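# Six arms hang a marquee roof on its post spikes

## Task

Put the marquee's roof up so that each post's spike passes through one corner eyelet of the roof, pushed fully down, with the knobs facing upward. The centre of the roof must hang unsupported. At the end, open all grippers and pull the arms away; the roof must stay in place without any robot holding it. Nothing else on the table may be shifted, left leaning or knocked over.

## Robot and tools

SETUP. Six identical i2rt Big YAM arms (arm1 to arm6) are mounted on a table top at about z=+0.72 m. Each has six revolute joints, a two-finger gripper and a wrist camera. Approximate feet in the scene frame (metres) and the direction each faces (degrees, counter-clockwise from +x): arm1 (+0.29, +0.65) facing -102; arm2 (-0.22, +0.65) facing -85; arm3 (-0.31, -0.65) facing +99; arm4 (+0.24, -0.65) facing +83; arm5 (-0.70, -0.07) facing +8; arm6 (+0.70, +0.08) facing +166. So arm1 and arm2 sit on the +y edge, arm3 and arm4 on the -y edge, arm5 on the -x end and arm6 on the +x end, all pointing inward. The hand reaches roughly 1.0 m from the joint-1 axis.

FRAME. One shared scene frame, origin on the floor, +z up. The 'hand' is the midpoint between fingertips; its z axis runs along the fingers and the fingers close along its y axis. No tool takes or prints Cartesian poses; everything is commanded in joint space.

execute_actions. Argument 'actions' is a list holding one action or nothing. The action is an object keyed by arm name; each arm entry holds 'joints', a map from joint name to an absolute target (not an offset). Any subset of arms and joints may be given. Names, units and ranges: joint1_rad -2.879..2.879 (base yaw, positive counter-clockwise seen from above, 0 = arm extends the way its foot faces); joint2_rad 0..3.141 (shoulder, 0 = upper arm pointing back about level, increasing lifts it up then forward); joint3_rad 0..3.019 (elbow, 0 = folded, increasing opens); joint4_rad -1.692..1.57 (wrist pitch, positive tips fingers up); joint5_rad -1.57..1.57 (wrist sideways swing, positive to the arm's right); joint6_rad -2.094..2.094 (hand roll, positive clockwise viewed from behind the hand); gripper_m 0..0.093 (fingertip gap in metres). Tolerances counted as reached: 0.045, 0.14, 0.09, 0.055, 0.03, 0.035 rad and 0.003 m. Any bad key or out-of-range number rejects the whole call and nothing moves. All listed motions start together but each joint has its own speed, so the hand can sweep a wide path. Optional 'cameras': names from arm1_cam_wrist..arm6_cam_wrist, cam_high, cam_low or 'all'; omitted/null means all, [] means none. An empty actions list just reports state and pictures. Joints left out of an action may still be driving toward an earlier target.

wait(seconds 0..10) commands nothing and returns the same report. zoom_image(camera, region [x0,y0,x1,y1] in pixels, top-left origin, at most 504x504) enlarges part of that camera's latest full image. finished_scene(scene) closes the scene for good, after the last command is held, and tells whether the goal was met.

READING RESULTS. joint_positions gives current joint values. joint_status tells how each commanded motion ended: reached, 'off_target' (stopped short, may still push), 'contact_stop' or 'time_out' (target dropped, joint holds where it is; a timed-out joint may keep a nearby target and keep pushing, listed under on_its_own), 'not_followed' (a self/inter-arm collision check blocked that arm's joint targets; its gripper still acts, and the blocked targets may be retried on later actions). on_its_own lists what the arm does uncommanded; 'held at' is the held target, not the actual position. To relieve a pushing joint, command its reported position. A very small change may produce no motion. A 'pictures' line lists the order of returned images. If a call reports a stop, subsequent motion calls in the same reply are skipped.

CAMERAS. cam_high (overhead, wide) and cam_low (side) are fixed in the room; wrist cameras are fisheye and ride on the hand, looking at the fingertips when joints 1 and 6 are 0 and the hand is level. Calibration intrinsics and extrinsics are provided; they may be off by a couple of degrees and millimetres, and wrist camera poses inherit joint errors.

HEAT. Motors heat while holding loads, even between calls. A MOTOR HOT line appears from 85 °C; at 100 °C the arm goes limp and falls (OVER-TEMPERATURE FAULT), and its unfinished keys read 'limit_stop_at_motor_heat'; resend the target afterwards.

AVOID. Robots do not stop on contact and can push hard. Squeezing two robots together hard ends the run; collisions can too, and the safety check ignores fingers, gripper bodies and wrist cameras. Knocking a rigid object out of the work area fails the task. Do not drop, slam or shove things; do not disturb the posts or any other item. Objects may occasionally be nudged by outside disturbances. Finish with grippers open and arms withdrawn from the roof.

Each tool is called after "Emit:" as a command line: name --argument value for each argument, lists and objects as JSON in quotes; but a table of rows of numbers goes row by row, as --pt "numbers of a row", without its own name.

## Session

Emit:
execute_actions --actions '[]'

Scene clock: 0.00 s.
arm1.joint_positions: joint1_rad=+0.257 joint2_rad=+0.413 joint3_rad=+0.552 joint4_rad=-1.252 joint5_rad=+0.204 joint6_rad=-0.384 gripper_m=+0.095
arm1.joint_status: not commanded
arm1.hand: x=+0.2727 y=+0.4590 z=+0.9414 quat_wxyz=(-0.054, -0.523, -0.817, +0.239) (m; scene frame)
arm2.joint_positions: joint1_rad=-0.357 joint2_rad=+0.519 joint3_rad=+0.405 joint4_rad=-0.989 joint5_rad=-0.262 joint6_rad=+0.293 gripper_m=+0.094
arm2.joint_status: not commanded
arm2.hand: x=-0.2397 y=+0.4331 z=+0.9350 quat_wxyz=(-0.256, -0.834, -0.482, +0.074) (m; scene frame)
arm3.joint_positions: joint1_rad=+0.117 joint2_rad=+0.333 joint3_rad=+0.661 joint4_rad=-1.408 joint5_rad=+0.301 joint6_rad=+0.513 gripper_m=+0.095
arm3.joint_status: not commanded
arm3.hand: x=-0.3024 y=-0.4832 z=+0.9746 quat_wxyz=(-0.228, +0.561, -0.778, -0.167) (m; scene frame)
arm4.joint_positions: joint1_rad=-0.201 joint2_rad=+0.473 joint3_rad=+0.473 joint4_rad=-1.093 joint5_rad=-0.142 joint6_rad=-0.533 gripper_m=+0.094
arm4.joint_status: not commanded
arm4.hand: x=+0.2789 y=-0.4437 z=+0.9236 quat_wxyz=(-0.197, +0.772, -0.584, -0.158) (m; scene frame)
arm5.joint_positions: joint1_rad=+0.396 joint2_rad=+0.404 joint3_rad=+0.603 joint4_rad=-1.295 joint5_rad=+0.099 joint6_rad=+0.239 gripper_m=+0.095
arm5.joint_status: not commanded
arm5.hand: x=-0.5349 y=+0.0145 z=+0.9299 quat_wxyz=(-0.241, +0.145, -0.959, -0.048) (m; scene frame)
arm6.joint_positions: joint1_rad=-0.302 joint2_rad=+0.499 joint3_rad=+0.439 joint4_rad=-1.058 joint5_rad=-0.311 joint6_rad=-0.197 gripper_m=+0.094
arm6.joint_status: not commanded
arm6.hand: x=+0.4948 y=+0.1463 z=+0.9510 quat_wxyz=(+0.058, +0.955, -0.141, -0.254) (m; scene frame)
pictures: arm1_cam_wrist, arm2_cam_wrist, arm3_cam_wrist, arm4_cam_wrist, arm5_cam_wrist, arm6_cam_wrist, cam_high, cam_low
Images, in order (width x height): arm1_cam_wrist 504x504, arm2_cam_wrist 504x504, arm3_cam_wrist 504x504, arm4_cam_wrist 504x504, arm5_cam_wrist 504x504, arm6_cam_wrist 504x504, cam_high 896x504, cam_low 896x504.

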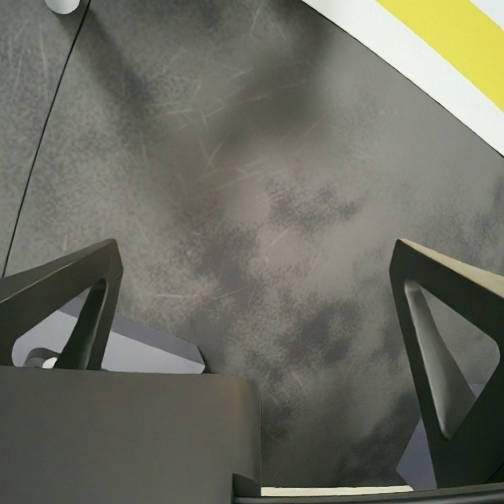

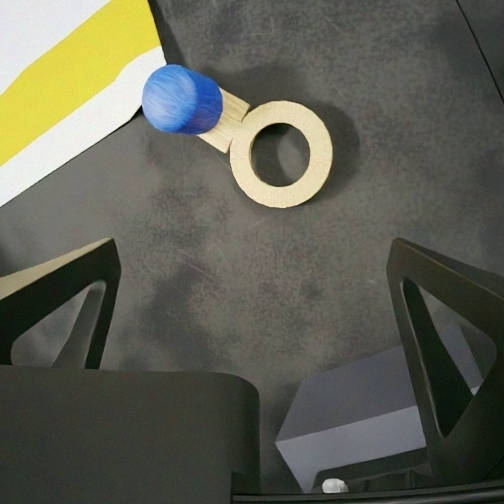

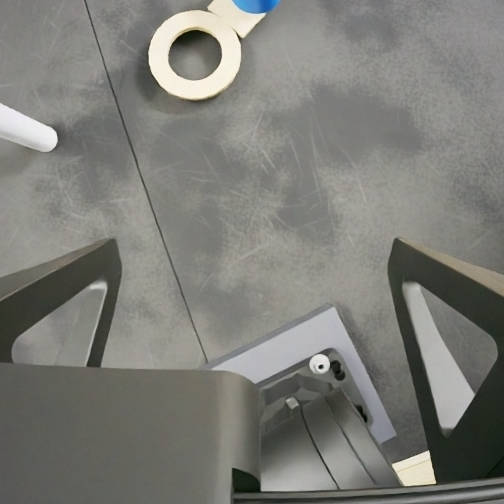

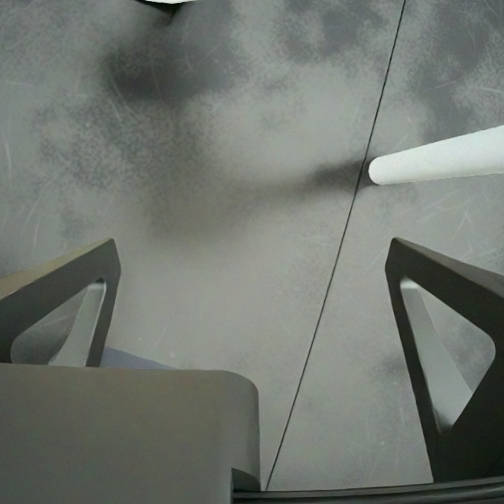

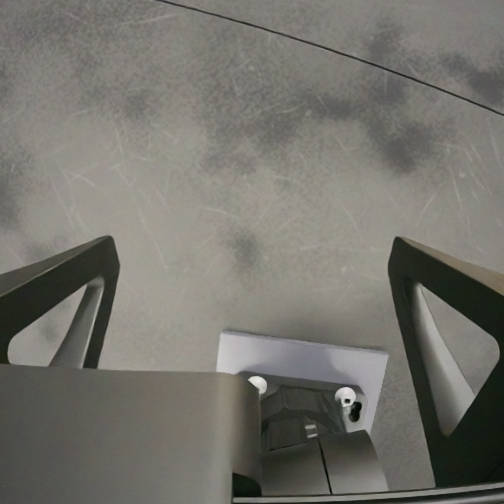

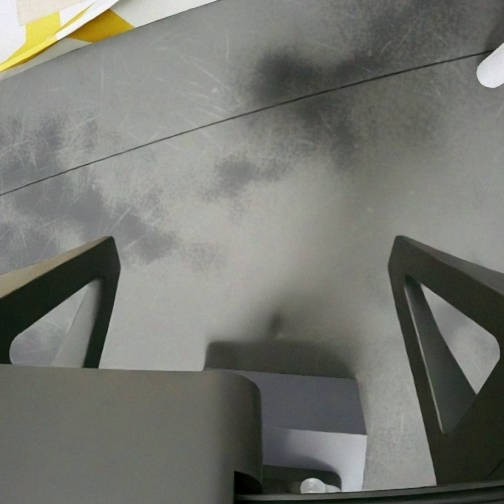

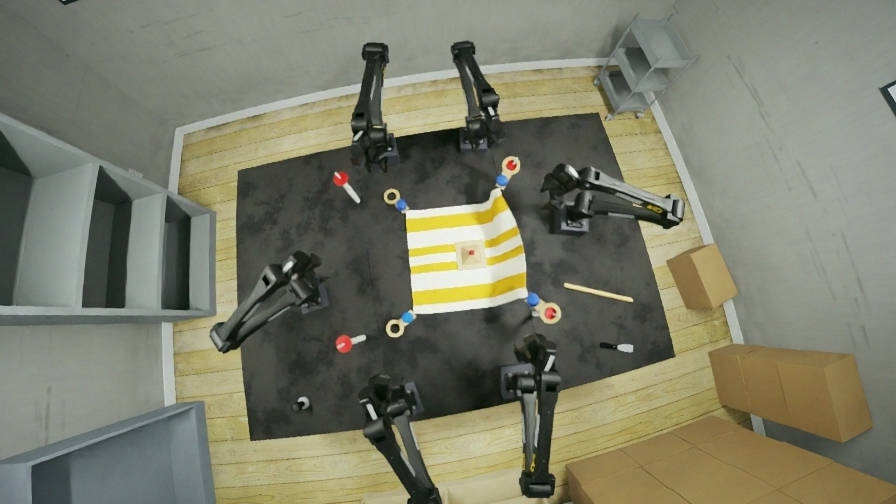

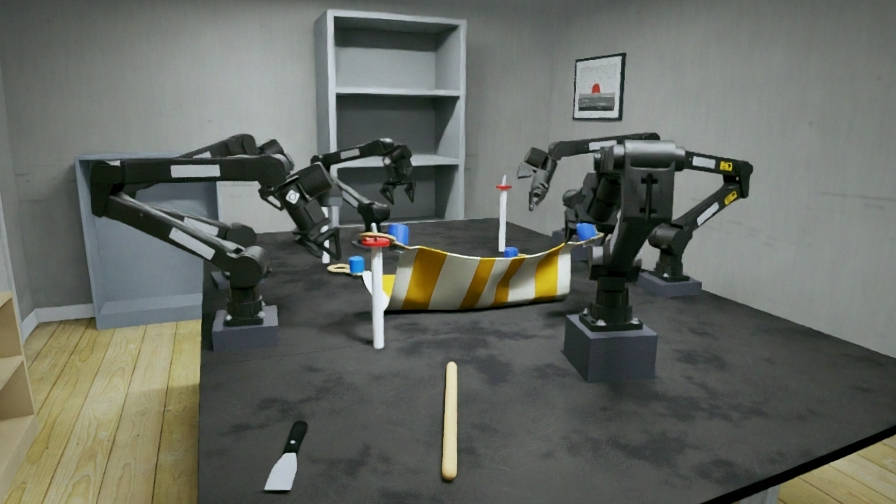

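Emit:
execute_actions --actions '[{"arm2":{"joints":{"joint1_rad":0.05,"joint2_rad":1.29,"joint3_rad":0.97,"joint4_rad":-1.23,"joint5_rad":0,"joint6_rad":0}},"arm3":{"joints":{"joint1_rad":-0.29,"joint2_rad":1.41,"joint3_rad":1.07,"joint4_rad":-1.22,"joint5_rad":0,"joint6_rad":0}}}]' --cameras '["arm2_cam_wrist","arm3_cam_wrist"]'

Scene clock: 2.23 s.
arm1.joint_positions: joint1_rad=+0.257 joint2_rad=+0.413 joint3_rad=+0.552 joint4_rad=-1.252 joint5_rad=+0.204 joint6_rad=-0.384 gripper_m=+0.095
arm1.joint_status: not commanded
arm1.hand: x=+0.2727 y=+0.4590 z=+0.9414 quat_wxyz=(-0.054, -0.523, -0.817, +0.239) (m; scene frame)
arm2.joint_positions: joint1_rad=+0.046 joint2_rad=+1.296 joint3_rad=+0.928 joint4_rad=-1.214 joint5_rad=-0.002 joint6_rad=+0.014 gripper_m=+0.094
arm2.joint_status: all done
arm2.hand: x=-0.1831 y=+0.3150 z=+0.9468 quat_wxyz=(+0.000, -0.673, -0.740, -0.002) (m; scene frame)
arm3.joint_positions: joint1_rad=-0.285 joint2_rad=+1.407 joint3_rad=+1.055 joint4_rad=-1.225 joint5_rad=+0.004 joint6_rad=+0.016 gripper_m=+0.095
arm3.joint_status: all done
arm3.hand: x=-0.2572 y=-0.2701 z=+0.8818 quat_wxyz=(+0.000, +0.652, -0.759, +0.001) (m; scene frame)
arm4.joint_positions: joint1_rad=-0.201 joint2_rad=+0.473 joint3_rad=+0.473 joint4_rad=-1.093 joint5_rad=-0.142 joint6_rad=-0.533 gripper_m=+0.094
arm4.joint_status: not commanded
arm4.hand: x=+0.2789 y=-0.4437 z=+0.9236 quat_wxyz=(-0.197, +0.772, -0.584, -0.158) (m; scene frame)
arm5.joint_positions: joint1_rad=+0.396 joint2_rad=+0.404 joint3_rad=+0.603 joint4_rad=-1.295 joint5_rad=+0.099 joint6_rad=+0.239 gripper_m=+0.095
arm5.joint_status: not commanded
arm5.hand: x=-0.5349 y=+0.0145 z=+0.9299 quat_wxyz=(-0.241, +0.145, -0.959, -0.048) (m; scene frame)
arm6.joint_positions: joint1_rad=-0.302 joint2_rad=+0.499 joint3_rad=+0.439 joint4_rad=-1.058 joint5_rad=-0.311 joint6_rad=-0.197 gripper_m=+0.094
arm6.joint_status: not commanded
arm6.hand: x=+0.4948 y=+0.1463 z=+0.9510 quat_wxyz=(+0.058, +0.955, -0.141, -0.254) (m; scene frame)
pictures: arm2_cam_wrist, arm3_cam_wrist
camera_calibration (this result's frames):
arm2_cam_wrist: T_world_to_cam=[[-0.994165, -0.105268, -0.0235624, -0.124491], [-0.0992885, 0.807566, 0.58136, -0.811631], [-0.0421704, 0.580307, -0.813305, 0.697083], [0, 0, 0, 1]] pos_world=[-0.174954, 0.237819, 1.03586]
arm3_cam_wrist: T_world_to_cam=[[0.988717, -0.149637, 0.00694728, 0.204166], [-0.124788, -0.797097, 0.590816, -0.76553], [-0.0828706, -0.585017, -0.806776, 0.654163], [0, 0, 0, 1]] pos_world=[-0.243181, -0.196955, 0.978632]
Images, in order (width x height): arm2_cam_wrist 504x504, arm3_cam_wrist 504x504.

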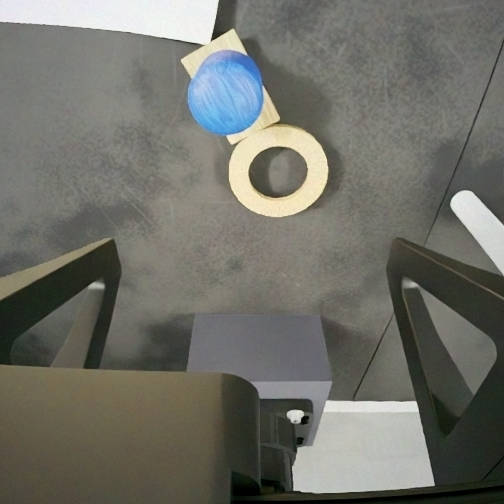

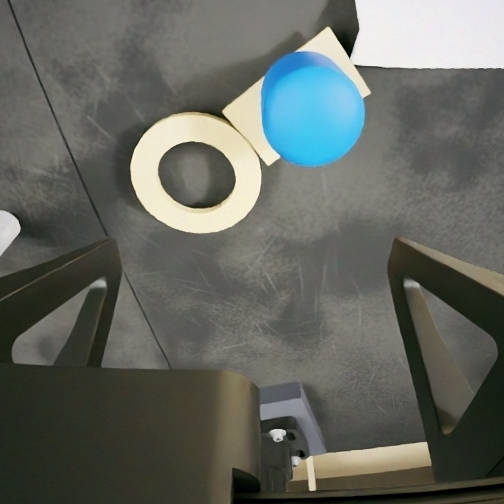

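Emit:
execute_actions --actions '[{"arm2":{"joints":{"joint1_rad":0.115,"joint6_rad":-0.4}},"arm3":{"joints":{"joint1_rad":-0.36,"joint6_rad":0.85}}}]' --cameras '[]'

Emit:
execute_actions --actions '[{"arm2":{"joints":{"joint2_rad":1.52,"joint3_rad":0.86,"joint4_rad":-0.87}},"arm3":{"joints":{"joint2_rad":1.57,"joint3_rad":0.97,"joint4_rad":-0.96}}}]' --cameras '["arm2_cam_wrist","arm3_cam_wrist"]'

Scene clock: 4.50 s.
arm1.joint_positions: joint1_rad=+0.257 joint2_rad=+0.413 joint3_rad=+0.552 joint4_rad=-1.252 joint5_rad=+0.204 joint6_rad=-0.384 gripper_m=+0.095
arm1.joint_status: not commanded
arm1.hand: x=+0.2727 y=+0.4590 z=+0.9414 quat_wxyz=(-0.054, -0.523, -0.817, +0.239) (m; scene frame)
arm2.joint_positions: joint1_rad=+0.113 joint2_rad=+1.296 joint3_rad=+0.928 joint4_rad=-1.214 joint5_rad=-0.001 joint6_rad=-0.385 gripper_m=+0.094
arm2.joint_status: all done
arm2.hand: x=-0.1609 y=+0.3182 z=+0.9467 quat_wxyz=(+0.001, -0.483, -0.876, -0.001) (m; scene frame)
arm3.joint_positions: joint1_rad=-0.361 joint2_rad=+1.407 joint3_rad=+1.055 joint4_rad=-1.225 joint5_rad=+0.002 joint6_rad=+0.833 gripper_m=+0.095
arm3.joint_status: all done
arm3.hand: x=-0.2285 y=-0.2752 z=+0.8818 quat_wxyz=(+0.000, +0.260, -0.966, +0.001) (m; scene frame)
arm4.joint_positions: joint1_rad=-0.201 joint2_rad=+0.473 joint3_rad=+0.473 joint4_rad=-1.093 joint5_rad=-0.142 joint6_rad=-0.533 gripper_m=+0.094
arm4.joint_status: not commanded
arm4.hand: x=+0.2789 y=-0.4437 z=+0.9236 quat_wxyz=(-0.197, +0.772, -0.584, -0.158) (m; scene frame)
arm5.joint_positions: joint1_rad=+0.396 joint2_rad=+0.404 joint3_rad=+0.603 joint4_rad=-1.295 joint5_rad=+0.099 joint6_rad=+0.239 gripper_m=+0.095
arm5.joint_status: not commanded
arm5.hand: x=-0.5349 y=+0.0145 z=+0.9299 quat_wxyz=(-0.241, +0.145, -0.959, -0.048) (m; scene frame)
arm6.joint_positions: joint1_rad=-0.302 joint2_rad=+0.499 joint3_rad=+0.439 joint4_rad=-1.058 joint5_rad=-0.311 joint6_rad=-0.197 gripper_m=+0.094
arm6.joint_status: not commanded
arm6.hand: x=+0.4948 y=+0.1463 z=+0.9510 quat_wxyz=(+0.058, +0.955, -0.141, -0.254) (m; scene frame)
pictures: none
No camera images: the call's "cameras" was empty. Leave "cameras" out to get every camera's image.

Scene clock: 5.57 s.
arm1.joint_positions: joint1_rad=+0.257 joint2_rad=+0.413 joint3_rad=+0.552 joint4_rad=-1.252 joint5_rad=+0.204 joint6_rad=-0.384 gripper_m=+0.095
arm1.joint_status: not commanded
arm1.hand: x=+0.2727 y=+0.4590 z=+0.9414 quat_wxyz=(-0.054, -0.523, -0.817, +0.239) (m; scene frame)
arm2.joint_positions: joint1_rad=+0.113 joint2_rad=+1.531 joint3_rad=+0.849 joint4_rad=-0.887 joint5_rad=-0.001 joint6_rad=-0.386 gripper_m=+0.094
arm2.joint_status: all done
arm2.hand: x=-0.1550 y=+0.2845 z=+0.8416 quat_wxyz=(-0.003, -0.483, -0.876, +0.004) (m; scene frame)
arm3.joint_positions: joint1_rad=-0.361 joint2_rad=+1.571 joint3_rad=+0.973 joint4_rad=-0.973 joint5_rad=+0.002 joint6_rad=+0.834 gripper_m=+0.095
arm3.joint_status: all done
arm3.hand: x=-0.2241 y=-0.2541 z=+0.7922 quat_wxyz=(-0.001, +0.260, -0.966, -0.001) (m; scene frame)
arm4.joint_positions: joint1_rad=-0.201 joint2_rad=+0.473 joint3_rad=+0.473 joint4_rad=-1.093 joint5_rad=-0.142 joint6_rad=-0.533 gripper_m=+0.094
arm4.joint_status: not commanded
arm4.hand: x=+0.2789 y=-0.4437 z=+0.9236 quat_wxyz=(-0.197, +0.772, -0.584, -0.158) (m; scene frame)
arm5.joint_positions: joint1_rad=+0.396 joint2_rad=+0.404 joint3_rad=+0.603 joint4_rad=-1.295 joint5_rad=+0.099 joint6_rad=+0.239 gripper_m=+0.095
arm5.joint_status: not commanded
arm5.hand: x=-0.5349 y=+0.0145 z=+0.9299 quat_wxyz=(-0.241, +0.145, -0.959, -0.048) (m; scene frame)
arm6.joint_positions: joint1_rad=-0.302 joint2_rad=+0.499 joint3_rad=+0.439 joint4_rad=-1.058 joint5_rad=-0.311 joint6_rad=-0.197 gripper_m=+0.094
arm6.joint_status: not commanded
arm6.hand: x=+0.4948 y=+0.1463 z=+0.9510 quat_wxyz=(+0.058, +0.955, -0.141, -0.254) (m; scene frame)
pictures: arm2_cam_wrist, arm3_cam_wrist
camera_calibration (this result's frames):
arm2_cam_wrist: T_world_to_cam=[[-0.840123, -0.542097, -0.0180009, 0.041237], [-0.453178, 0.68331, 0.572466, -0.735042], [-0.298032, 0.489099, -0.819731, 0.622113], [0, 0, 0, 1]] pos_world=[-0.113051, 0.220341, 0.931494]
arm3_cam_wrist: T_world_to_cam=[[0.502407, -0.864628, 0.00250544, -0.112621], [-0.700762, -0.405489, 0.58695, -0.722218], [-0.506478, -0.296644, -0.809619, 0.57454], [0, 0, 0, 1]] pos_world=[-0.15853, -0.219793, 0.889347]
Images, in order (width x height): arm2_cam_wrist 504x504, arm3_cam_wrist 504x504.

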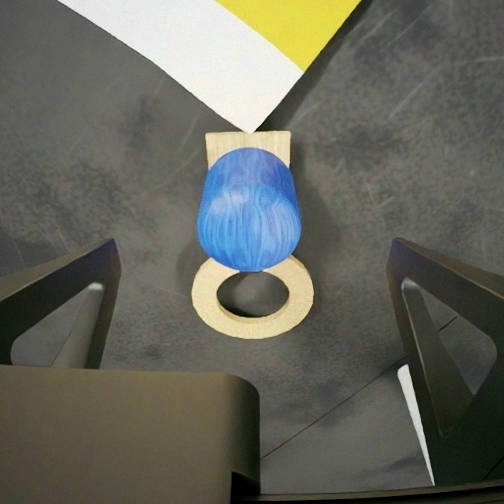

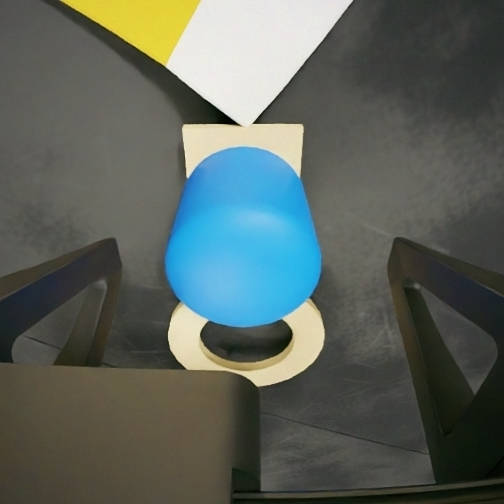

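Emit:
execute_actions --actions '[{"arm2":{"joints":{"joint2_rad":1.61,"joint3_rad":0.78,"joint4_rad":-0.72}},"arm3":{"joints":{"joint2_rad":1.59,"joint3_rad":0.92,"joint4_rad":-0.9}}}]' --cameras '["arm2_cam_wrist"]'

Emit:
execute_actions --actions '[{"arm2":{"joints":{"gripper_m":0}},"arm3":{"joints":{"gripper_m":0}}}]' --cameras '["arm2_cam_wrist","arm3_cam_wrist"]'

Scene clock: 6.87 s.
arm1.joint_positions: joint1_rad=+0.257 joint2_rad=+0.413 joint3_rad=+0.552 joint4_rad=-1.252 joint5_rad=+0.204 joint6_rad=-0.384 gripper_m=+0.095
arm1.joint_status: not commanded
arm1.hand: x=+0.2727 y=+0.4590 z=+0.9414 quat_wxyz=(-0.054, -0.523, -0.817, +0.239) (m; scene frame)
arm2.joint_positions: joint1_rad=+0.113 joint2_rad=+1.615 joint3_rad=+0.771 joint4_rad=-0.738 joint5_rad=-0.001 joint6_rad=-0.386 gripper_m=+0.094
arm2.joint_status: all done
arm2.hand: x=-0.1574 y=+0.2978 z=+0.7911 quat_wxyz=(+0.001, -0.483, -0.876, -0.001) (m; scene frame)
arm3.joint_positions: joint1_rad=-0.361 joint2_rad=+1.574 joint3_rad=+0.930 joint4_rad=-0.913 joint5_rad=+0.002 joint6_rad=+0.834 gripper_m=+0.095
arm3.joint_status: all done
arm3.hand: x=-0.2253 y=-0.2596 z=+0.7775 quat_wxyz=(-0.004, +0.260, -0.966, -0.007) (m; scene frame)
arm4.joint_positions: joint1_rad=-0.201 joint2_rad=+0.473 joint3_rad=+0.473 joint4_rad=-1.093 joint5_rad=-0.142 joint6_rad=-0.533 gripper_m=+0.094
arm4.joint_status: not commanded
arm4.hand: x=+0.2789 y=-0.4437 z=+0.9236 quat_wxyz=(-0.197, +0.772, -0.584, -0.158) (m; scene frame)
arm5.joint_positions: joint1_rad=+0.396 joint2_rad=+0.404 joint3_rad=+0.603 joint4_rad=-1.295 joint5_rad=+0.099 joint6_rad=+0.239 gripper_m=+0.095
arm5.joint_status: not commanded
arm5.hand: x=-0.5349 y=+0.0145 z=+0.9299 quat_wxyz=(-0.241, +0.145, -0.959, -0.048) (m; scene frame)
arm6.joint_positions: joint1_rad=-0.302 joint2_rad=+0.499 joint3_rad=+0.439 joint4_rad=-1.058 joint5_rad=-0.311 joint6_rad=-0.197 gripper_m=+0.094
arm6.joint_status: not commanded
arm6.hand: x=+0.4948 y=+0.1463 z=+0.9510 quat_wxyz=(+0.058, +0.955, -0.141, -0.254) (m; scene frame)
pictures: arm2_cam_wrist
camera_calibration (this result's frames):
arm2_cam_wrist: T_world_to_cam=[[-0.840172, -0.541851, -0.0225629, 0.0490384], [-0.45197, 0.676599, 0.581323, -0.721188], [-0.299724, 0.498609, -0.81336, 0.565377], [0, 0, 0, 1]] pos_world=[-0.115297, 0.232625, 0.880205]
Images, in order (width x height): arm2_cam_wrist 504x504.

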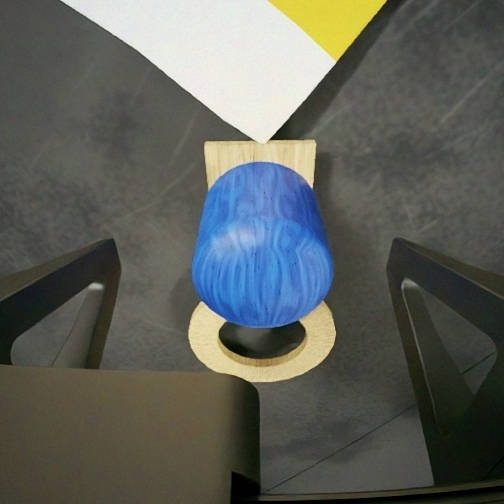

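Scene clock: 7.60 s.
arm1.joint_positions: joint1_rad=+0.257 joint2_rad=+0.413 joint3_rad=+0.552 joint4_rad=-1.252 joint5_rad=+0.204 joint6_rad=-0.384 gripper_m=+0.095
arm1.joint_status: not commanded
arm1.hand: x=+0.2727 y=+0.4590 z=+0.9414 quat_wxyz=(-0.054, -0.523, -0.817, +0.239) (m; scene frame)
arm2.joint_positions: joint1_rad=+0.113 joint2_rad=+1.614 joint3_rad=+0.771 joint4_rad=-0.736 joint5_rad=+0.000 joint6_rad=-0.386 gripper_m=+0.043
arm2.joint_status: gripper_m off_target (ended at +0.043, target +0.000)
arm2.hand: x=-0.1574 y=+0.2971 z=+0.7915 quat_wxyz=(+0.000, -0.483, -0.876, +0.000) (m; scene frame)
arm3.joint_positions: joint1_rad=-0.361 joint2_rad=+1.574 joint3_rad=+0.930 joint4_rad=-0.909 joint5_rad=+0.002 joint6_rad=+0.835 gripper_m=+0.049
arm3.joint_status: gripper_m off_target (ended at +0.049, target +0.000)
arm3.hand: x=-0.2253 y=-0.2588 z=+0.7775 quat_wxyz=(-0.005, +0.259, -0.966, -0.009) (m; scene frame)
arm4.joint_positions: joint1_rad=-0.201 joint2_rad=+0.473 joint3_rad=+0.473 joint4_rad=-1.093 joint5_rad=-0.142 joint6_rad=-0.533 gripper_m=+0.094
arm4.joint_status: not commanded
arm4.hand: x=+0.2789 y=-0.4437 z=+0.9236 quat_wxyz=(-0.197, +0.772, -0.584, -0.158) (m; scene frame)
arm5.joint_positions: joint1_rad=+0.396 joint2_rad=+0.404 joint3_rad=+0.603 joint4_rad=-1.295 joint5_rad=+0.099 joint6_rad=+0.239 gripper_m=+0.095
arm5.joint_status: not commanded
arm5.hand: x=-0.5349 y=+0.0145 z=+0.9299 quat_wxyz=(-0.241, +0.145, -0.959, -0.048) (m; scene frame)
arm6.joint_positions: joint1_rad=-0.302 joint2_rad=+0.499 joint3_rad=+0.439 joint4_rad=-1.058 joint5_rad=-0.311 joint6_rad=-0.197 gripper_m=+0.094
arm6.joint_status: not commanded
arm6.hand: x=+0.4948 y=+0.1463 z=+0.9510 quat_wxyz=(+0.058, +0.955, -0.141, -0.254) (m; scene frame)
pictures: arm2_cam_wrist, arm3_cam_wrist
camera_calibration (this result's frames):
arm2_cam_wrist: T_world_to_cam=[[-0.839959, -0.542241, -0.021034, 0.0476778], [-0.452325, 0.678207, 0.579169, -0.719782], [-0.299784, 0.495993, -0.814936, 0.568042], [0, 0, 0, 1]] pos_world=[-0.115238, 0.232269, 0.880796]
arm3_cam_wrist: T_world_to_cam=[[0.501746, -0.864952, -0.0104399, -0.106252], [-0.702692, -0.4146, 0.578214, -0.712339], [-0.504456, -0.28278, -0.815818, 0.569527], [0, 0, 0, 1]] pos_world=[-0.159942, -0.226187, 0.875406]
Images, in order (width x height): arm2_cam_wrist 504x504, arm3_cam_wrist 504x504.

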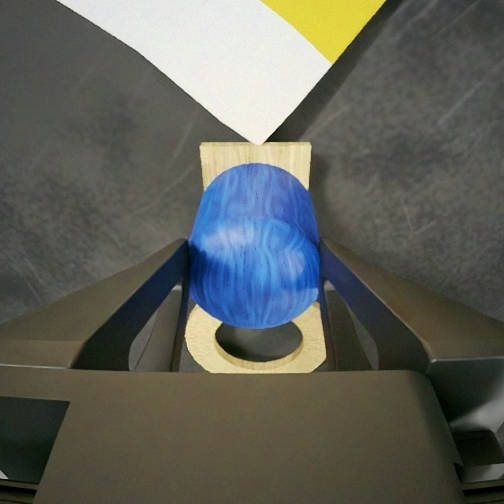

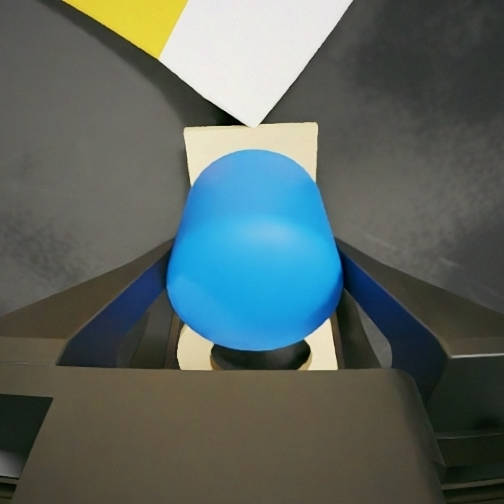

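Emit:
execute_actions --actions '[{"arm2":{"joints":{"joint2_rad":1.4,"joint3_rad":1.68,"joint4_rad":-1.68}},"arm3":{"joints":{"joint2_rad":1.4,"joint3_rad":1.68,"joint4_rad":-1.68}}}]' --cameras '["cam_high","cam_low"]'

Scene clock: 10.13 s.
arm1.joint_positions: joint1_rad=+0.257 joint2_rad=+0.413 joint3_rad=+0.552 joint4_rad=-1.252 joint5_rad=+0.204 joint6_rad=-0.384 gripper_m=+0.095
arm1.joint_status: not commanded
arm1.hand: x=+0.2727 y=+0.4590 z=+0.9414 quat_wxyz=(-0.054, -0.523, -0.817, +0.239) (m; scene frame)
arm2.joint_positions: joint1_rad=+0.113 joint2_rad=+1.409 joint3_rad=+1.625 joint4_rad=-1.664 joint5_rad=-0.001 joint6_rad=-0.387 gripper_m=+0.043
arm2.joint_status: all done
arm2.hand: x=-0.1447 y=+0.2284 z=+1.1702 quat_wxyz=(-0.041, -0.481, -0.874, +0.051) (m; scene frame)
arm3.joint_positions: joint1_rad=-0.361 joint2_rad=+1.389 joint3_rad=+1.626 joint4_rad=-1.669 joint5_rad=+0.001 joint6_rad=+0.835 gripper_m=+0.049
arm3.joint_status: all done
arm3.hand: x=-0.2199 y=-0.2355 z=+1.1053 quat_wxyz=(-0.032, +0.259, -0.963, -0.063) (m; scene frame)
arm4.joint_positions: joint1_rad=-0.201 joint2_rad=+0.473 joint3_rad=+0.473 joint4_rad=-1.093 joint5_rad=-0.142 joint6_rad=-0.533 gripper_m=+0.094
arm4.joint_status: not commanded
arm4.hand: x=+0.2789 y=-0.4437 z=+0.9236 quat_wxyz=(-0.197, +0.772, -0.584, -0.158) (m; scene frame)
arm5.joint_positions: joint1_rad=+0.396 joint2_rad=+0.404 joint3_rad=+0.603 joint4_rad=-1.295 joint5_rad=+0.099 joint6_rad=+0.239 gripper_m=+0.095
arm5.joint_status: not commanded
arm5.hand: x=-0.5349 y=+0.0145 z=+0.9299 quat_wxyz=(-0.241, +0.145, -0.959, -0.048) (m; scene frame)
arm6.joint_positions: joint1_rad=-0.302 joint2_rad=+0.499 joint3_rad=+0.439 joint4_rad=-1.058 joint5_rad=-0.311 joint6_rad=-0.197 gripper_m=+0.094
arm6.joint_status: not commanded
arm6.hand: x=+0.4948 y=+0.1463 z=+0.9510 quat_wxyz=(+0.058, +0.955, -0.141, -0.254) (m; scene frame)
pictures: cam_high, cam_low
Images, in order (width x height): cam_high 896x504, cam_low 896x504.

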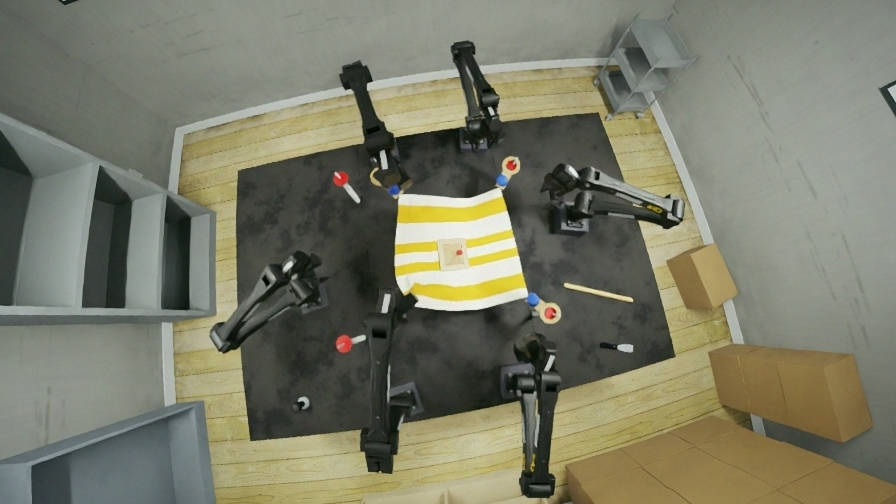

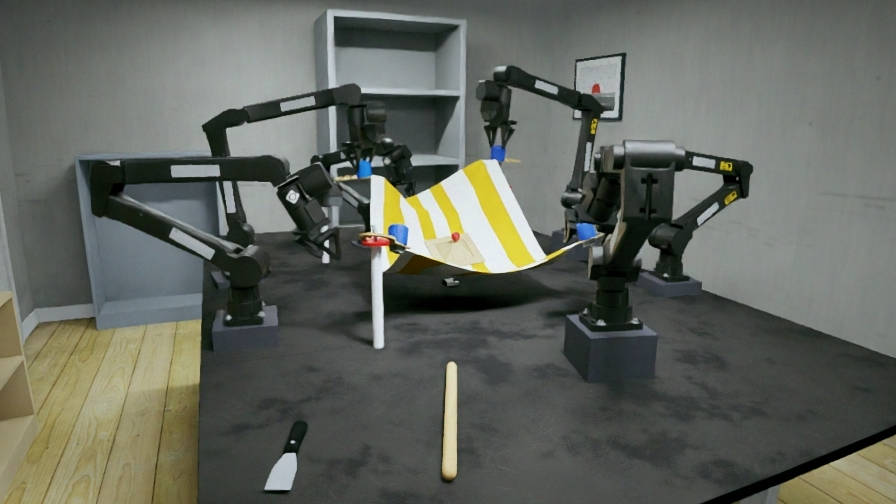

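Emit:
execute_actions --actions '[{"arm2":{"joints":{"joint1_rad":-0.38,"joint2_rad":1.19,"joint3_rad":1.42,"joint6_rad":-1.17}},"arm3":{"joints":{"joint1_rad":0.054,"joint2_rad":1.3,"joint3_rad":1.58,"joint6_rad":1.165}},"arm5":{"joints":{"joint1_rad":-0.92,"joint2_rad":0.52,"joint3_rad":0.8,"joint4_rad":-0.85,"joint5_rad":0,"joint6_rad":0}}}]' --cameras '["cam_high","arm5_cam_wrist","arm2_cam_wrist","arm3_cam_wrist"]'

Scene clock: 12.37 s.
arm1.joint_positions: joint1_rad=+0.257 joint2_rad=+0.413 joint3_rad=+0.552 joint4_rad=-1.252 joint5_rad=+0.204 joint6_rad=-0.384 gripper_m=+0.095
arm1.joint_status: not commanded
arm1.hand: x=+0.2727 y=+0.4590 z=+0.9414 quat_wxyz=(-0.054, -0.523, -0.817, +0.239) (m; scene frame)
arm2.joint_positions: joint1_rad=-0.367 joint2_rad=+1.190 joint3_rad=+1.411 joint4_rad=-1.667 joint5_rad=-0.007 joint6_rad=-1.154 gripper_m=+0.043
arm2.joint_status: all done
arm2.hand: x=-0.3231 y=+0.3211 z=+1.1633 quat_wxyz=(-0.009, -0.351, -0.934, +0.066) (m; scene frame)
arm3.joint_positions: joint1_rad=+0.052 joint2_rad=+1.298 joint3_rad=+1.588 joint4_rad=-1.670 joint5_rad=+0.004 joint6_rad=+1.153 gripper_m=+0.049
arm3.joint_status: all done
arm3.hand: x=-0.3884 y=-0.2614 z=+1.1255 quat_wxyz=(-0.012, +0.303, -0.948, -0.097) (m; scene frame)
arm4.joint_positions: joint1_rad=-0.201 joint2_rad=+0.473 joint3_rad=+0.473 joint4_rad=-1.093 joint5_rad=-0.142 joint6_rad=-0.533 gripper_m=+0.094
arm4.joint_status: not commanded
arm4.hand: x=+0.2789 y=-0.4437 z=+0.9236 quat_wxyz=(-0.197, +0.772, -0.584, -0.158) (m; scene frame)
arm5.joint_positions: joint1_rad=-0.914 joint2_rad=+0.526 joint3_rad=+0.750 joint4_rad=-0.866 joint5_rad=+0.000 joint6_rad=+0.008 gripper_m=+0.095
arm5.joint_status: all done
arm5.hand: x=-0.4853 y=-0.2733 z=+1.0472 quat_wxyz=(-0.422, -0.331, -0.829, +0.159) (m; scene frame)
arm6.joint_positions: joint1_rad=-0.302 joint2_rad=+0.499 joint3_rad=+0.439 joint4_rad=-1.058 joint5_rad=-0.311 joint6_rad=-0.197 gripper_m=+0.094
arm6.joint_status: not commanded
arm6.hand: x=+0.4948 y=+0.1463 z=+0.9510 quat_wxyz=(+0.058, +0.955, -0.141, -0.254) (m; scene frame)
pictures: arm2_cam_wrist, arm3_cam_wrist, arm5_cam_wrist, cam_high
camera_calibration (this result's frames):
arm2_cam_wrist: T_world_to_cam=[[-0.650296, -0.753692, 0.0952064, -0.0767184], [-0.610075, 0.592793, 0.525743, -0.987715], [-0.452686, 0.283805, -0.845299, 0.863546], [0, 0, 0, 1]] pos_world=[-0.261555, 0.28261, 1.25654]
arm3_cam_wrist: T_world_to_cam=[[0.577696, -0.79805, -0.171417, 0.205113], [-0.639655, -0.573071, 0.512281, -0.971963], [-0.50706, -0.186295, -0.841537, 0.82353], [0, 0, 0, 1]] pos_world=[-0.322635, -0.239894, 1.22611]
arm5_cam_wrist: T_world_to_cam=[[-0.678058, -0.735, -0.00341603, -0.524097], [-0.699092, 0.646353, -0.305776, 0.162227], [0.226953, -0.204946, -0.952097, 1.17705], [0, 0, 0, 1]] pos_world=[-0.509092, -0.248836, 1.16848]
Images, in order (width x height): arm2_cam_wrist 504x504, arm3_cam_wrist 504x504, arm5_cam_wrist 504x504, cam_high 896x504.

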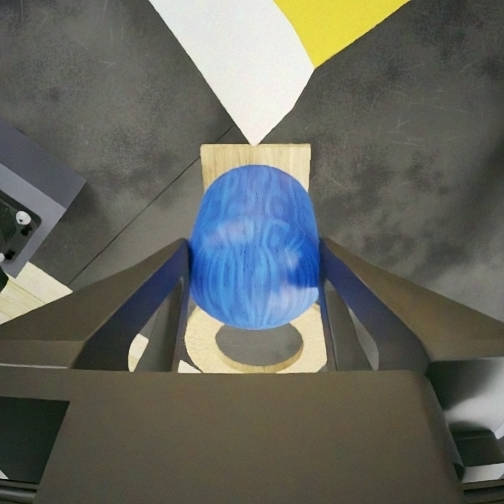

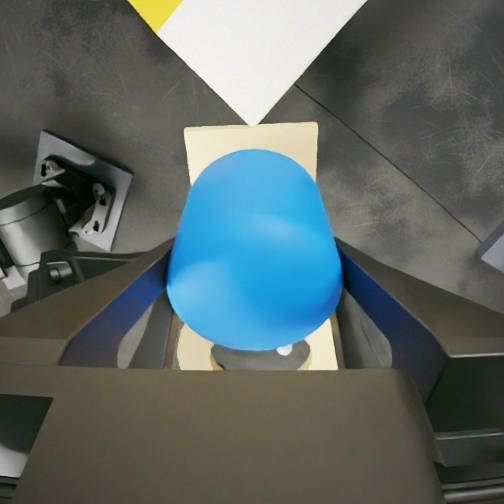

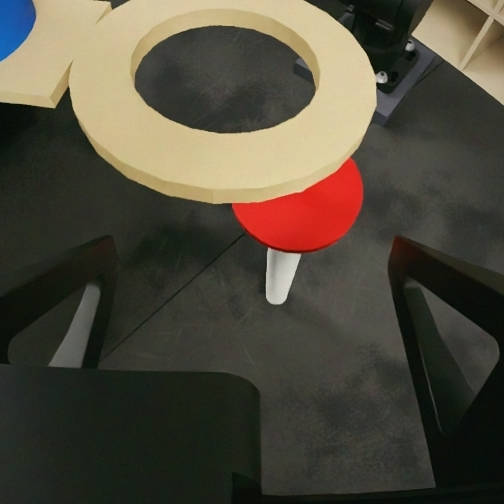

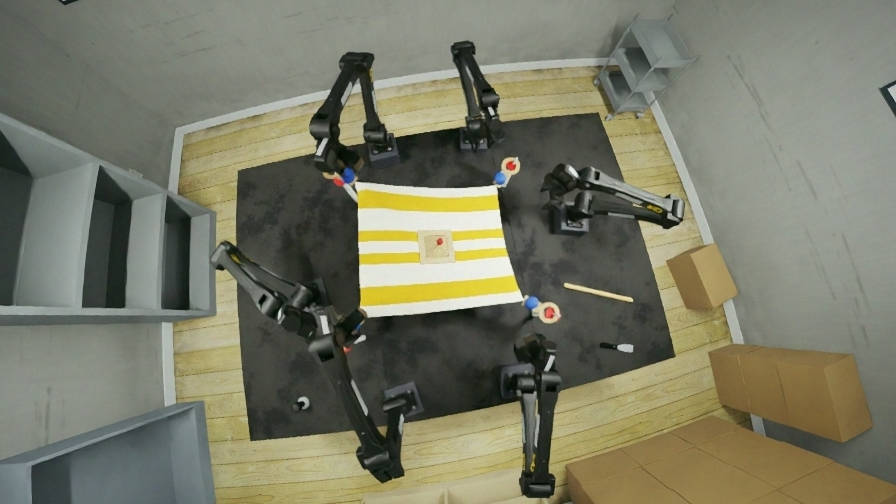

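Emit:
execute_actions --actions '[{"arm2":{"joints":{"joint2_rad":1.15,"joint3_rad":1.25,"joint4_rad":-1.66}},"arm3":{"joints":{"joint2_rad":1.25,"joint3_rad":1.43,"joint4_rad":-1.68}},"arm5":{"joints":{"joint1_rad":-0.95,"joint2_rad":0.2,"joint3_rad":0.75,"joint4_rad":-1.0}},"arm1":{"joints":{"joint1_rad":-1.55,"joint2_rad":0.9,"joint3_rad":1.1,"joint4_rad":-0.6,"joint5_rad":0,"joint6_rad":0}}}]' --cameras '["arm1_cam_wrist","arm5_cam_wrist","cam_low"]'

Scene clock: 14.90 s.
arm1.joint_positions: joint1_rad=-1.551 joint2_rad=+0.903 joint3_rad=+1.043 joint4_rad=-0.623 joint5_rad=+0.000 joint6_rad=-0.010 gripper_m=+0.095
arm1.joint_status: all done
arm1.hand: x=-0.1420 y=+0.7107 z=+1.1711 quat_wxyz=(+0.041, -0.854, +0.055, +0.516) (m; scene frame)
arm2.joint_positions: joint1_rad=-0.367 joint2_rad=+1.166 joint3_rad=+1.247 joint4_rad=-1.641 joint5_rad=-0.009 joint6_rad=-1.154 gripper_m=+0.043
arm2.joint_status: all done
arm2.hand: x=-0.3140 y=+0.3482 z=+1.1065 quat_wxyz=(-0.007, -0.352, -0.936, +0.009) (m; scene frame)
arm3.joint_positions: joint1_rad=+0.052 joint2_rad=+1.257 joint3_rad=+1.447 joint4_rad=-1.668 joint5_rad=+0.007 joint6_rad=+1.153 gripper_m=+0.049
arm3.joint_status: all done
arm3.hand: x=-0.3817 y=-0.2911 z=+1.0830 quat_wxyz=(-0.009, +0.304, -0.951, -0.048) (m; scene frame)
arm4.joint_positions: joint1_rad=-0.201 joint2_rad=+0.473 joint3_rad=+0.473 joint4_rad=-1.093 joint5_rad=-0.142 joint6_rad=-0.533 gripper_m=+0.094
arm4.joint_status: not commanded
arm4.hand: x=+0.2789 y=-0.4437 z=+0.9236 quat_wxyz=(-0.197, +0.772, -0.584, -0.158) (m; scene frame)
arm5.joint_positions: joint1_rad=-0.941 joint2_rad=+0.190 joint3_rad=+0.748 joint4_rad=-0.994 joint5_rad=+0.000 joint6_rad=+0.007 gripper_m=+0.095
arm5.joint_status: all done
arm5.hand: x=-0.5545 y=-0.2177 z=+1.0971 quat_wxyz=(-0.503, -0.323, -0.777, +0.199) (m; scene frame)
arm6.joint_positions: joint1_rad=-0.302 joint2_rad=+0.499 joint3_rad=+0.439 joint4_rad=-1.058 joint5_rad=-0.311 joint6_rad=-0.197 gripper_m=+0.094
arm6.joint_status: not commanded
arm6.hand: x=+0.4948 y=+0.1463 z=+0.9510 quat_wxyz=(+0.058, +0.955, -0.141, -0.254) (m; scene frame)
pictures: arm1_cam_wrist, arm5_cam_wrist, cam_low
camera_calibration (this result's frames):
arm1_cam_wrist: T_world_to_cam=[[0.123262, 0.99234, 0.00819901, -0.696133], [0.886817, -0.106439, -0.449696, 0.732731], [-0.445379, 0.0627015, -0.893144, 1.05953], [0, 0, 0, 1]] pos_world=[-0.0920991, 0.702358, 1.28153]
arm5_cam_wrist: T_world_to_cam=[[-0.698722, -0.715387, -0.00306085, -0.53758], [-0.620744, 0.6084, -0.494496, 0.335345], [0.355618, -0.343616, -0.869174, 1.20176], [0, 0, 0, 1]] pos_world=[-0.594822, -0.17566, 1.20872]
Images, in order (width x height): arm1_cam_wrist 504x504, arm5_cam_wrist 504x504, cam_low 896x504.

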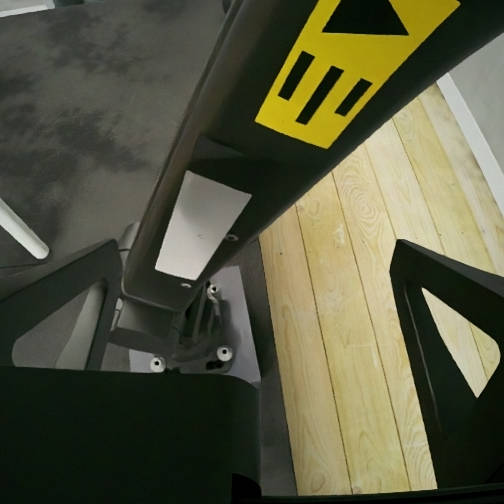

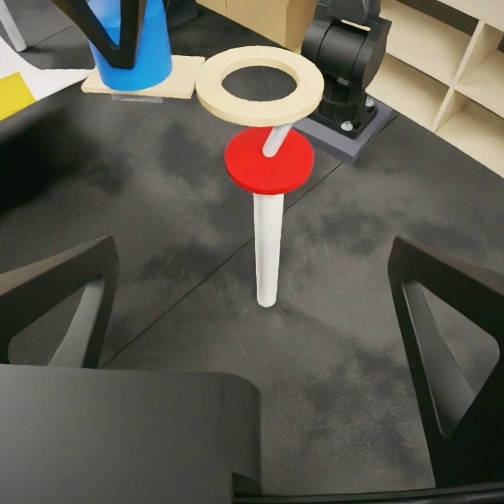

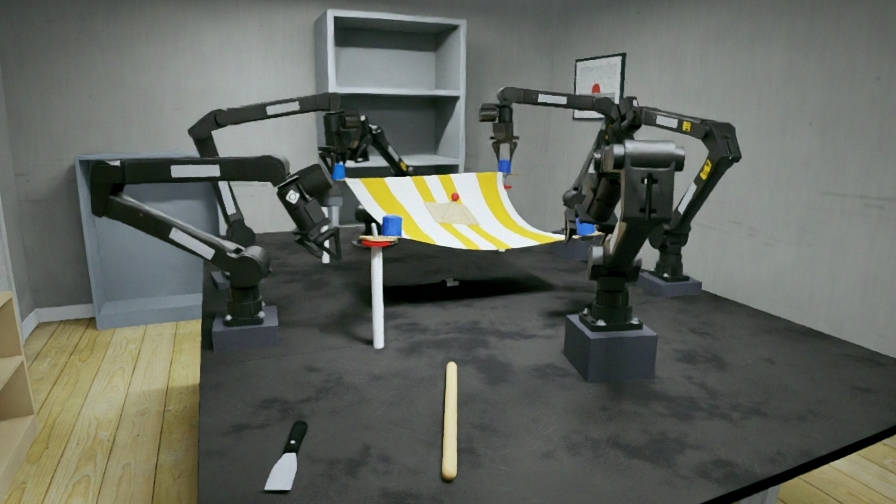

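Emit:
execute_actions --actions '[{"arm3":{"joints":{"joint1_rad":0.1,"joint2_rad":1.19,"joint3_rad":1.38}},"arm1":{"joints":{"joint1_rad":-1.1,"joint2_rad":0.5,"joint3_rad":1.0,"joint4_rad":-0.9}}}]' --cameras '["arm1_cam_wrist","arm5_cam_wrist","arm3_cam_wrist"]'

Scene clock: 16.77 s.
arm1.joint_positions: joint1_rad=-1.104 joint2_rad=+0.491 joint3_rad=+0.991 joint4_rad=-0.885 joint5_rad=+0.000 joint6_rad=-0.010 gripper_m=+0.095
arm1.joint_status: all done
arm1.hand: x=+0.0201 y=+0.5636 z=+1.2209 quat_wxyz=(-0.080, -0.819, -0.131, +0.552) (m; scene frame)
arm2.joint_positions: joint1_rad=-0.367 joint2_rad=+1.166 joint3_rad=+1.247 joint4_rad=-1.634 joint5_rad=-0.009 joint6_rad=-1.149 gripper_m=+0.043
arm2.joint_status: not commanded
arm2.hand: x=-0.3145 y=+0.3466 z=+1.1066 quat_wxyz=(-0.007, -0.355, -0.935, +0.012) (m; scene frame)
arm3.joint_positions: joint1_rad=+0.077 joint2_rad=+1.198 joint3_rad=+1.400 joint4_rad=-1.660 joint5_rad=+0.013 joint6_rad=+1.152 gripper_m=+0.049
arm3.joint_status: all done
arm3.hand: x=-0.3857 y=-0.3108 z=+1.0844 quat_wxyz=(-0.012, +0.316, -0.947, -0.058) (m; scene frame)
arm4.joint_positions: joint1_rad=-0.201 joint2_rad=+0.473 joint3_rad=+0.473 joint4_rad=-1.093 joint5_rad=-0.142 joint6_rad=-0.533 gripper_m=+0.094
arm4.joint_status: not commanded
arm4.hand: x=+0.2789 y=-0.4437 z=+0.9236 quat_wxyz=(-0.197, +0.772, -0.584, -0.158) (m; scene frame)
arm5.joint_positions: joint1_rad=-0.941 joint2_rad=+0.190 joint3_rad=+0.748 joint4_rad=-0.994 joint5_rad=+0.000 joint6_rad=+0.007 gripper_m=+0.095
arm5.joint_status: not commanded
arm5.hand: x=-0.5545 y=-0.2177 z=+1.0971 quat_wxyz=(-0.503, -0.323, -0.777, +0.199) (m; scene frame)
arm6.joint_positions: joint1_rad=-0.302 joint2_rad=+0.499 joint3_rad=+0.439 joint4_rad=-1.058 joint5_rad=-0.311 joint6_rad=-0.197 gripper_m=+0.094
arm6.joint_status: not commanded
arm6.hand: x=+0.4948 y=+0.1463 z=+0.9510 quat_wxyz=(+0.058, +0.955, -0.141, -0.254) (m; scene frame)
pictures: arm1_cam_wrist, arm3_cam_wrist, arm5_cam_wrist
camera_calibration (this result's frames):
arm1_cam_wrist: T_world_to_cam=[[-0.317305, 0.948275, 0.00960937, -0.538589], [0.800742, 0.27334, -0.533008, 0.485183], [-0.508065, -0.161432, -0.846055, 1.25554], [0, 0, 0, 1]] pos_world=[0.0784943, 0.580795, 1.32604]
arm3_cam_wrist: T_world_to_cam=[[0.601226, -0.79315, -0.097156, 0.0871444], [-0.639182, -0.55032, 0.53721, -0.997338], [-0.479555, -0.260884, -0.837834, 0.764557], [0, 0, 0, 1]] pos_world=[-0.323227, -0.280275, 1.18482]
arm5_cam_wrist: T_world_to_cam=[[-0.698722, -0.715387, -0.00306085, -0.53758], [-0.620744, 0.6084, -0.494496, 0.335345], [0.355618, -0.343616, -0.869174, 1.20176], [0, 0, 0, 1]] pos_world=[-0.594822, -0.17566, 1.20872]
Images, in order (width x height): arm1_cam_wrist 504x504, arm3_cam_wrist 504x504, arm5_cam_wrist 504x504.

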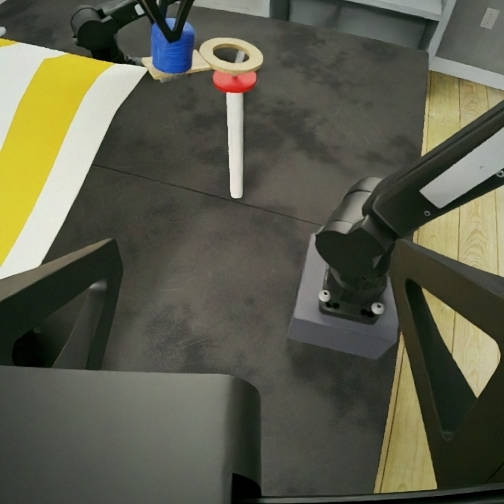

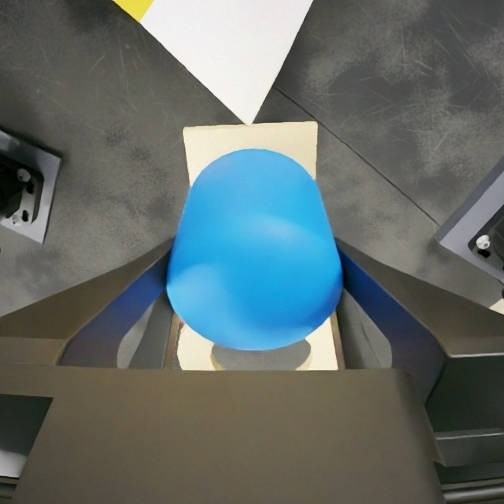

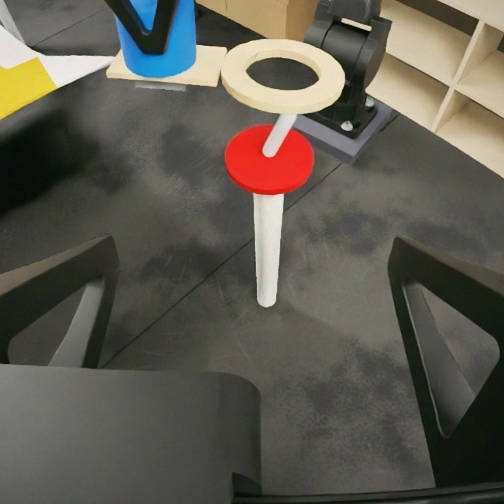

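Emit:
execute_actions --actions '[{"arm3":{"joints":{"joint2_rad":1.18,"joint3_rad":1.31,"joint4_rad":-1.64}},"arm2":{"joints":{"joint2_rad":1.15,"joint3_rad":1.16,"joint4_rad":-1.6}}}]' --cameras '["arm1_cam_wrist","arm5_cam_wrist"]'

Emit:
zoom_image --camera "arm1_cam_wrist" --region '[140,10,320,130]'

Scene clock: 17.83 s.
arm1.joint_positions: joint1_rad=-1.104 joint2_rad=+0.491 joint3_rad=+0.991 joint4_rad=-0.885 joint5_rad=+0.000 joint6_rad=-0.010 gripper_m=+0.095
arm1.joint_status: not commanded
arm1.hand: x=+0.0201 y=+0.5636 z=+1.2209 quat_wxyz=(-0.080, -0.819, -0.131, +0.552) (m; scene frame)
arm2.joint_positions: joint1_rad=-0.372 joint2_rad=+1.165 joint3_rad=+1.178 joint4_rad=-1.563 joint5_rad=+0.003 joint6_rad=-1.149 gripper_m=+0.043
arm2.joint_status: all done
arm2.hand: x=-0.3184 y=+0.3458 z=+1.0806 quat_wxyz=(-0.001, -0.357, -0.934, +0.014) (m; scene frame)
arm3.joint_positions: joint1_rad=+0.077 joint2_rad=+1.174 joint3_rad=+1.357 joint4_rad=-1.610 joint5_rad=+0.011 joint6_rad=+1.152 gripper_m=+0.049
arm3.joint_status: all done
arm3.hand: x=-0.3861 y=-0.3110 z=+1.0761 quat_wxyz=(-0.013, +0.316, -0.946, -0.073) (m; scene frame)
arm4.joint_positions: joint1_rad=-0.201 joint2_rad=+0.473 joint3_rad=+0.473 joint4_rad=-1.093 joint5_rad=-0.142 joint6_rad=-0.533 gripper_m=+0.094
arm4.joint_status: not commanded
arm4.hand: x=+0.2789 y=-0.4437 z=+0.9236 quat_wxyz=(-0.197, +0.772, -0.584, -0.158) (m; scene frame)
arm5.joint_positions: joint1_rad=-0.941 joint2_rad=+0.190 joint3_rad=+0.748 joint4_rad=-0.994 joint5_rad=+0.000 joint6_rad=+0.007 gripper_m=+0.095
arm5.joint_status: not commanded
arm5.hand: x=-0.5545 y=-0.2177 z=+1.0971 quat_wxyz=(-0.503, -0.323, -0.777, +0.199) (m; scene frame)
arm6.joint_positions: joint1_rad=-0.302 joint2_rad=+0.499 joint3_rad=+0.439 joint4_rad=-1.058 joint5_rad=-0.311 joint6_rad=-0.197 gripper_m=+0.094
arm6.joint_status: not commanded
arm6.hand: x=+0.4948 y=+0.1463 z=+0.9510 quat_wxyz=(+0.058, +0.955, -0.141, -0.254) (m; scene frame)
pictures: arm1_cam_wrist, arm5_cam_wrist
camera_calibration (this result's frames):
arm1_cam_wrist: T_world_to_cam=[[-0.317305, 0.948275, 0.00960937, -0.538589], [0.800742, 0.27334, -0.533008, 0.485183], [-0.508065, -0.161432, -0.846055, 1.25554], [0, 0, 0, 1]] pos_world=[0.0784943, 0.580795, 1.32604]
arm5_cam_wrist: T_world_to_cam=[[-0.698722, -0.715387, -0.00306085, -0.53758], [-0.620744, 0.6084, -0.494496, 0.335345], [0.355618, -0.343616, -0.869174, 1.20176], [0, 0, 0, 1]] pos_world=[-0.594822, -0.17566, 1.20872]
Images, in order (width x height): arm1_cam_wrist 504x504, arm5_cam_wrist 504x504.

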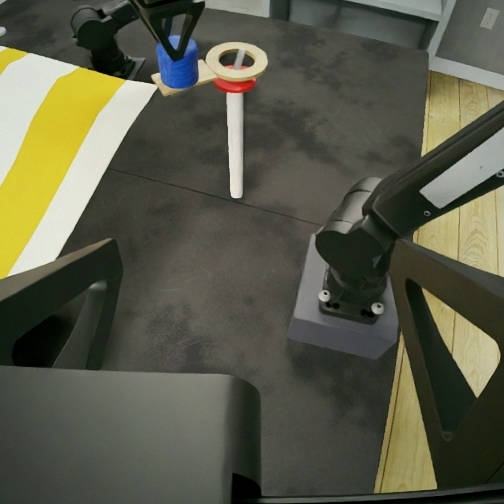

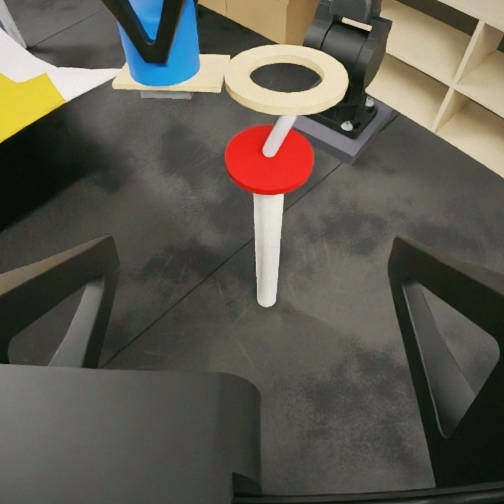

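Region (140, 10, 320, 130) of arm1_cam_wrist's 504x504 image, scaled by 2.800, with more detail than that image has.

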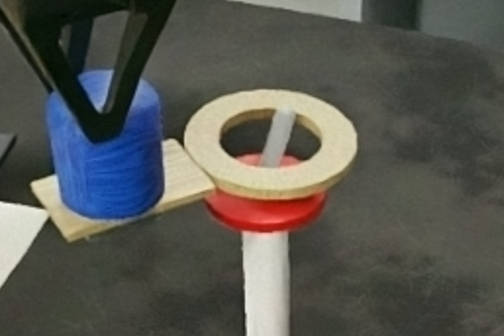

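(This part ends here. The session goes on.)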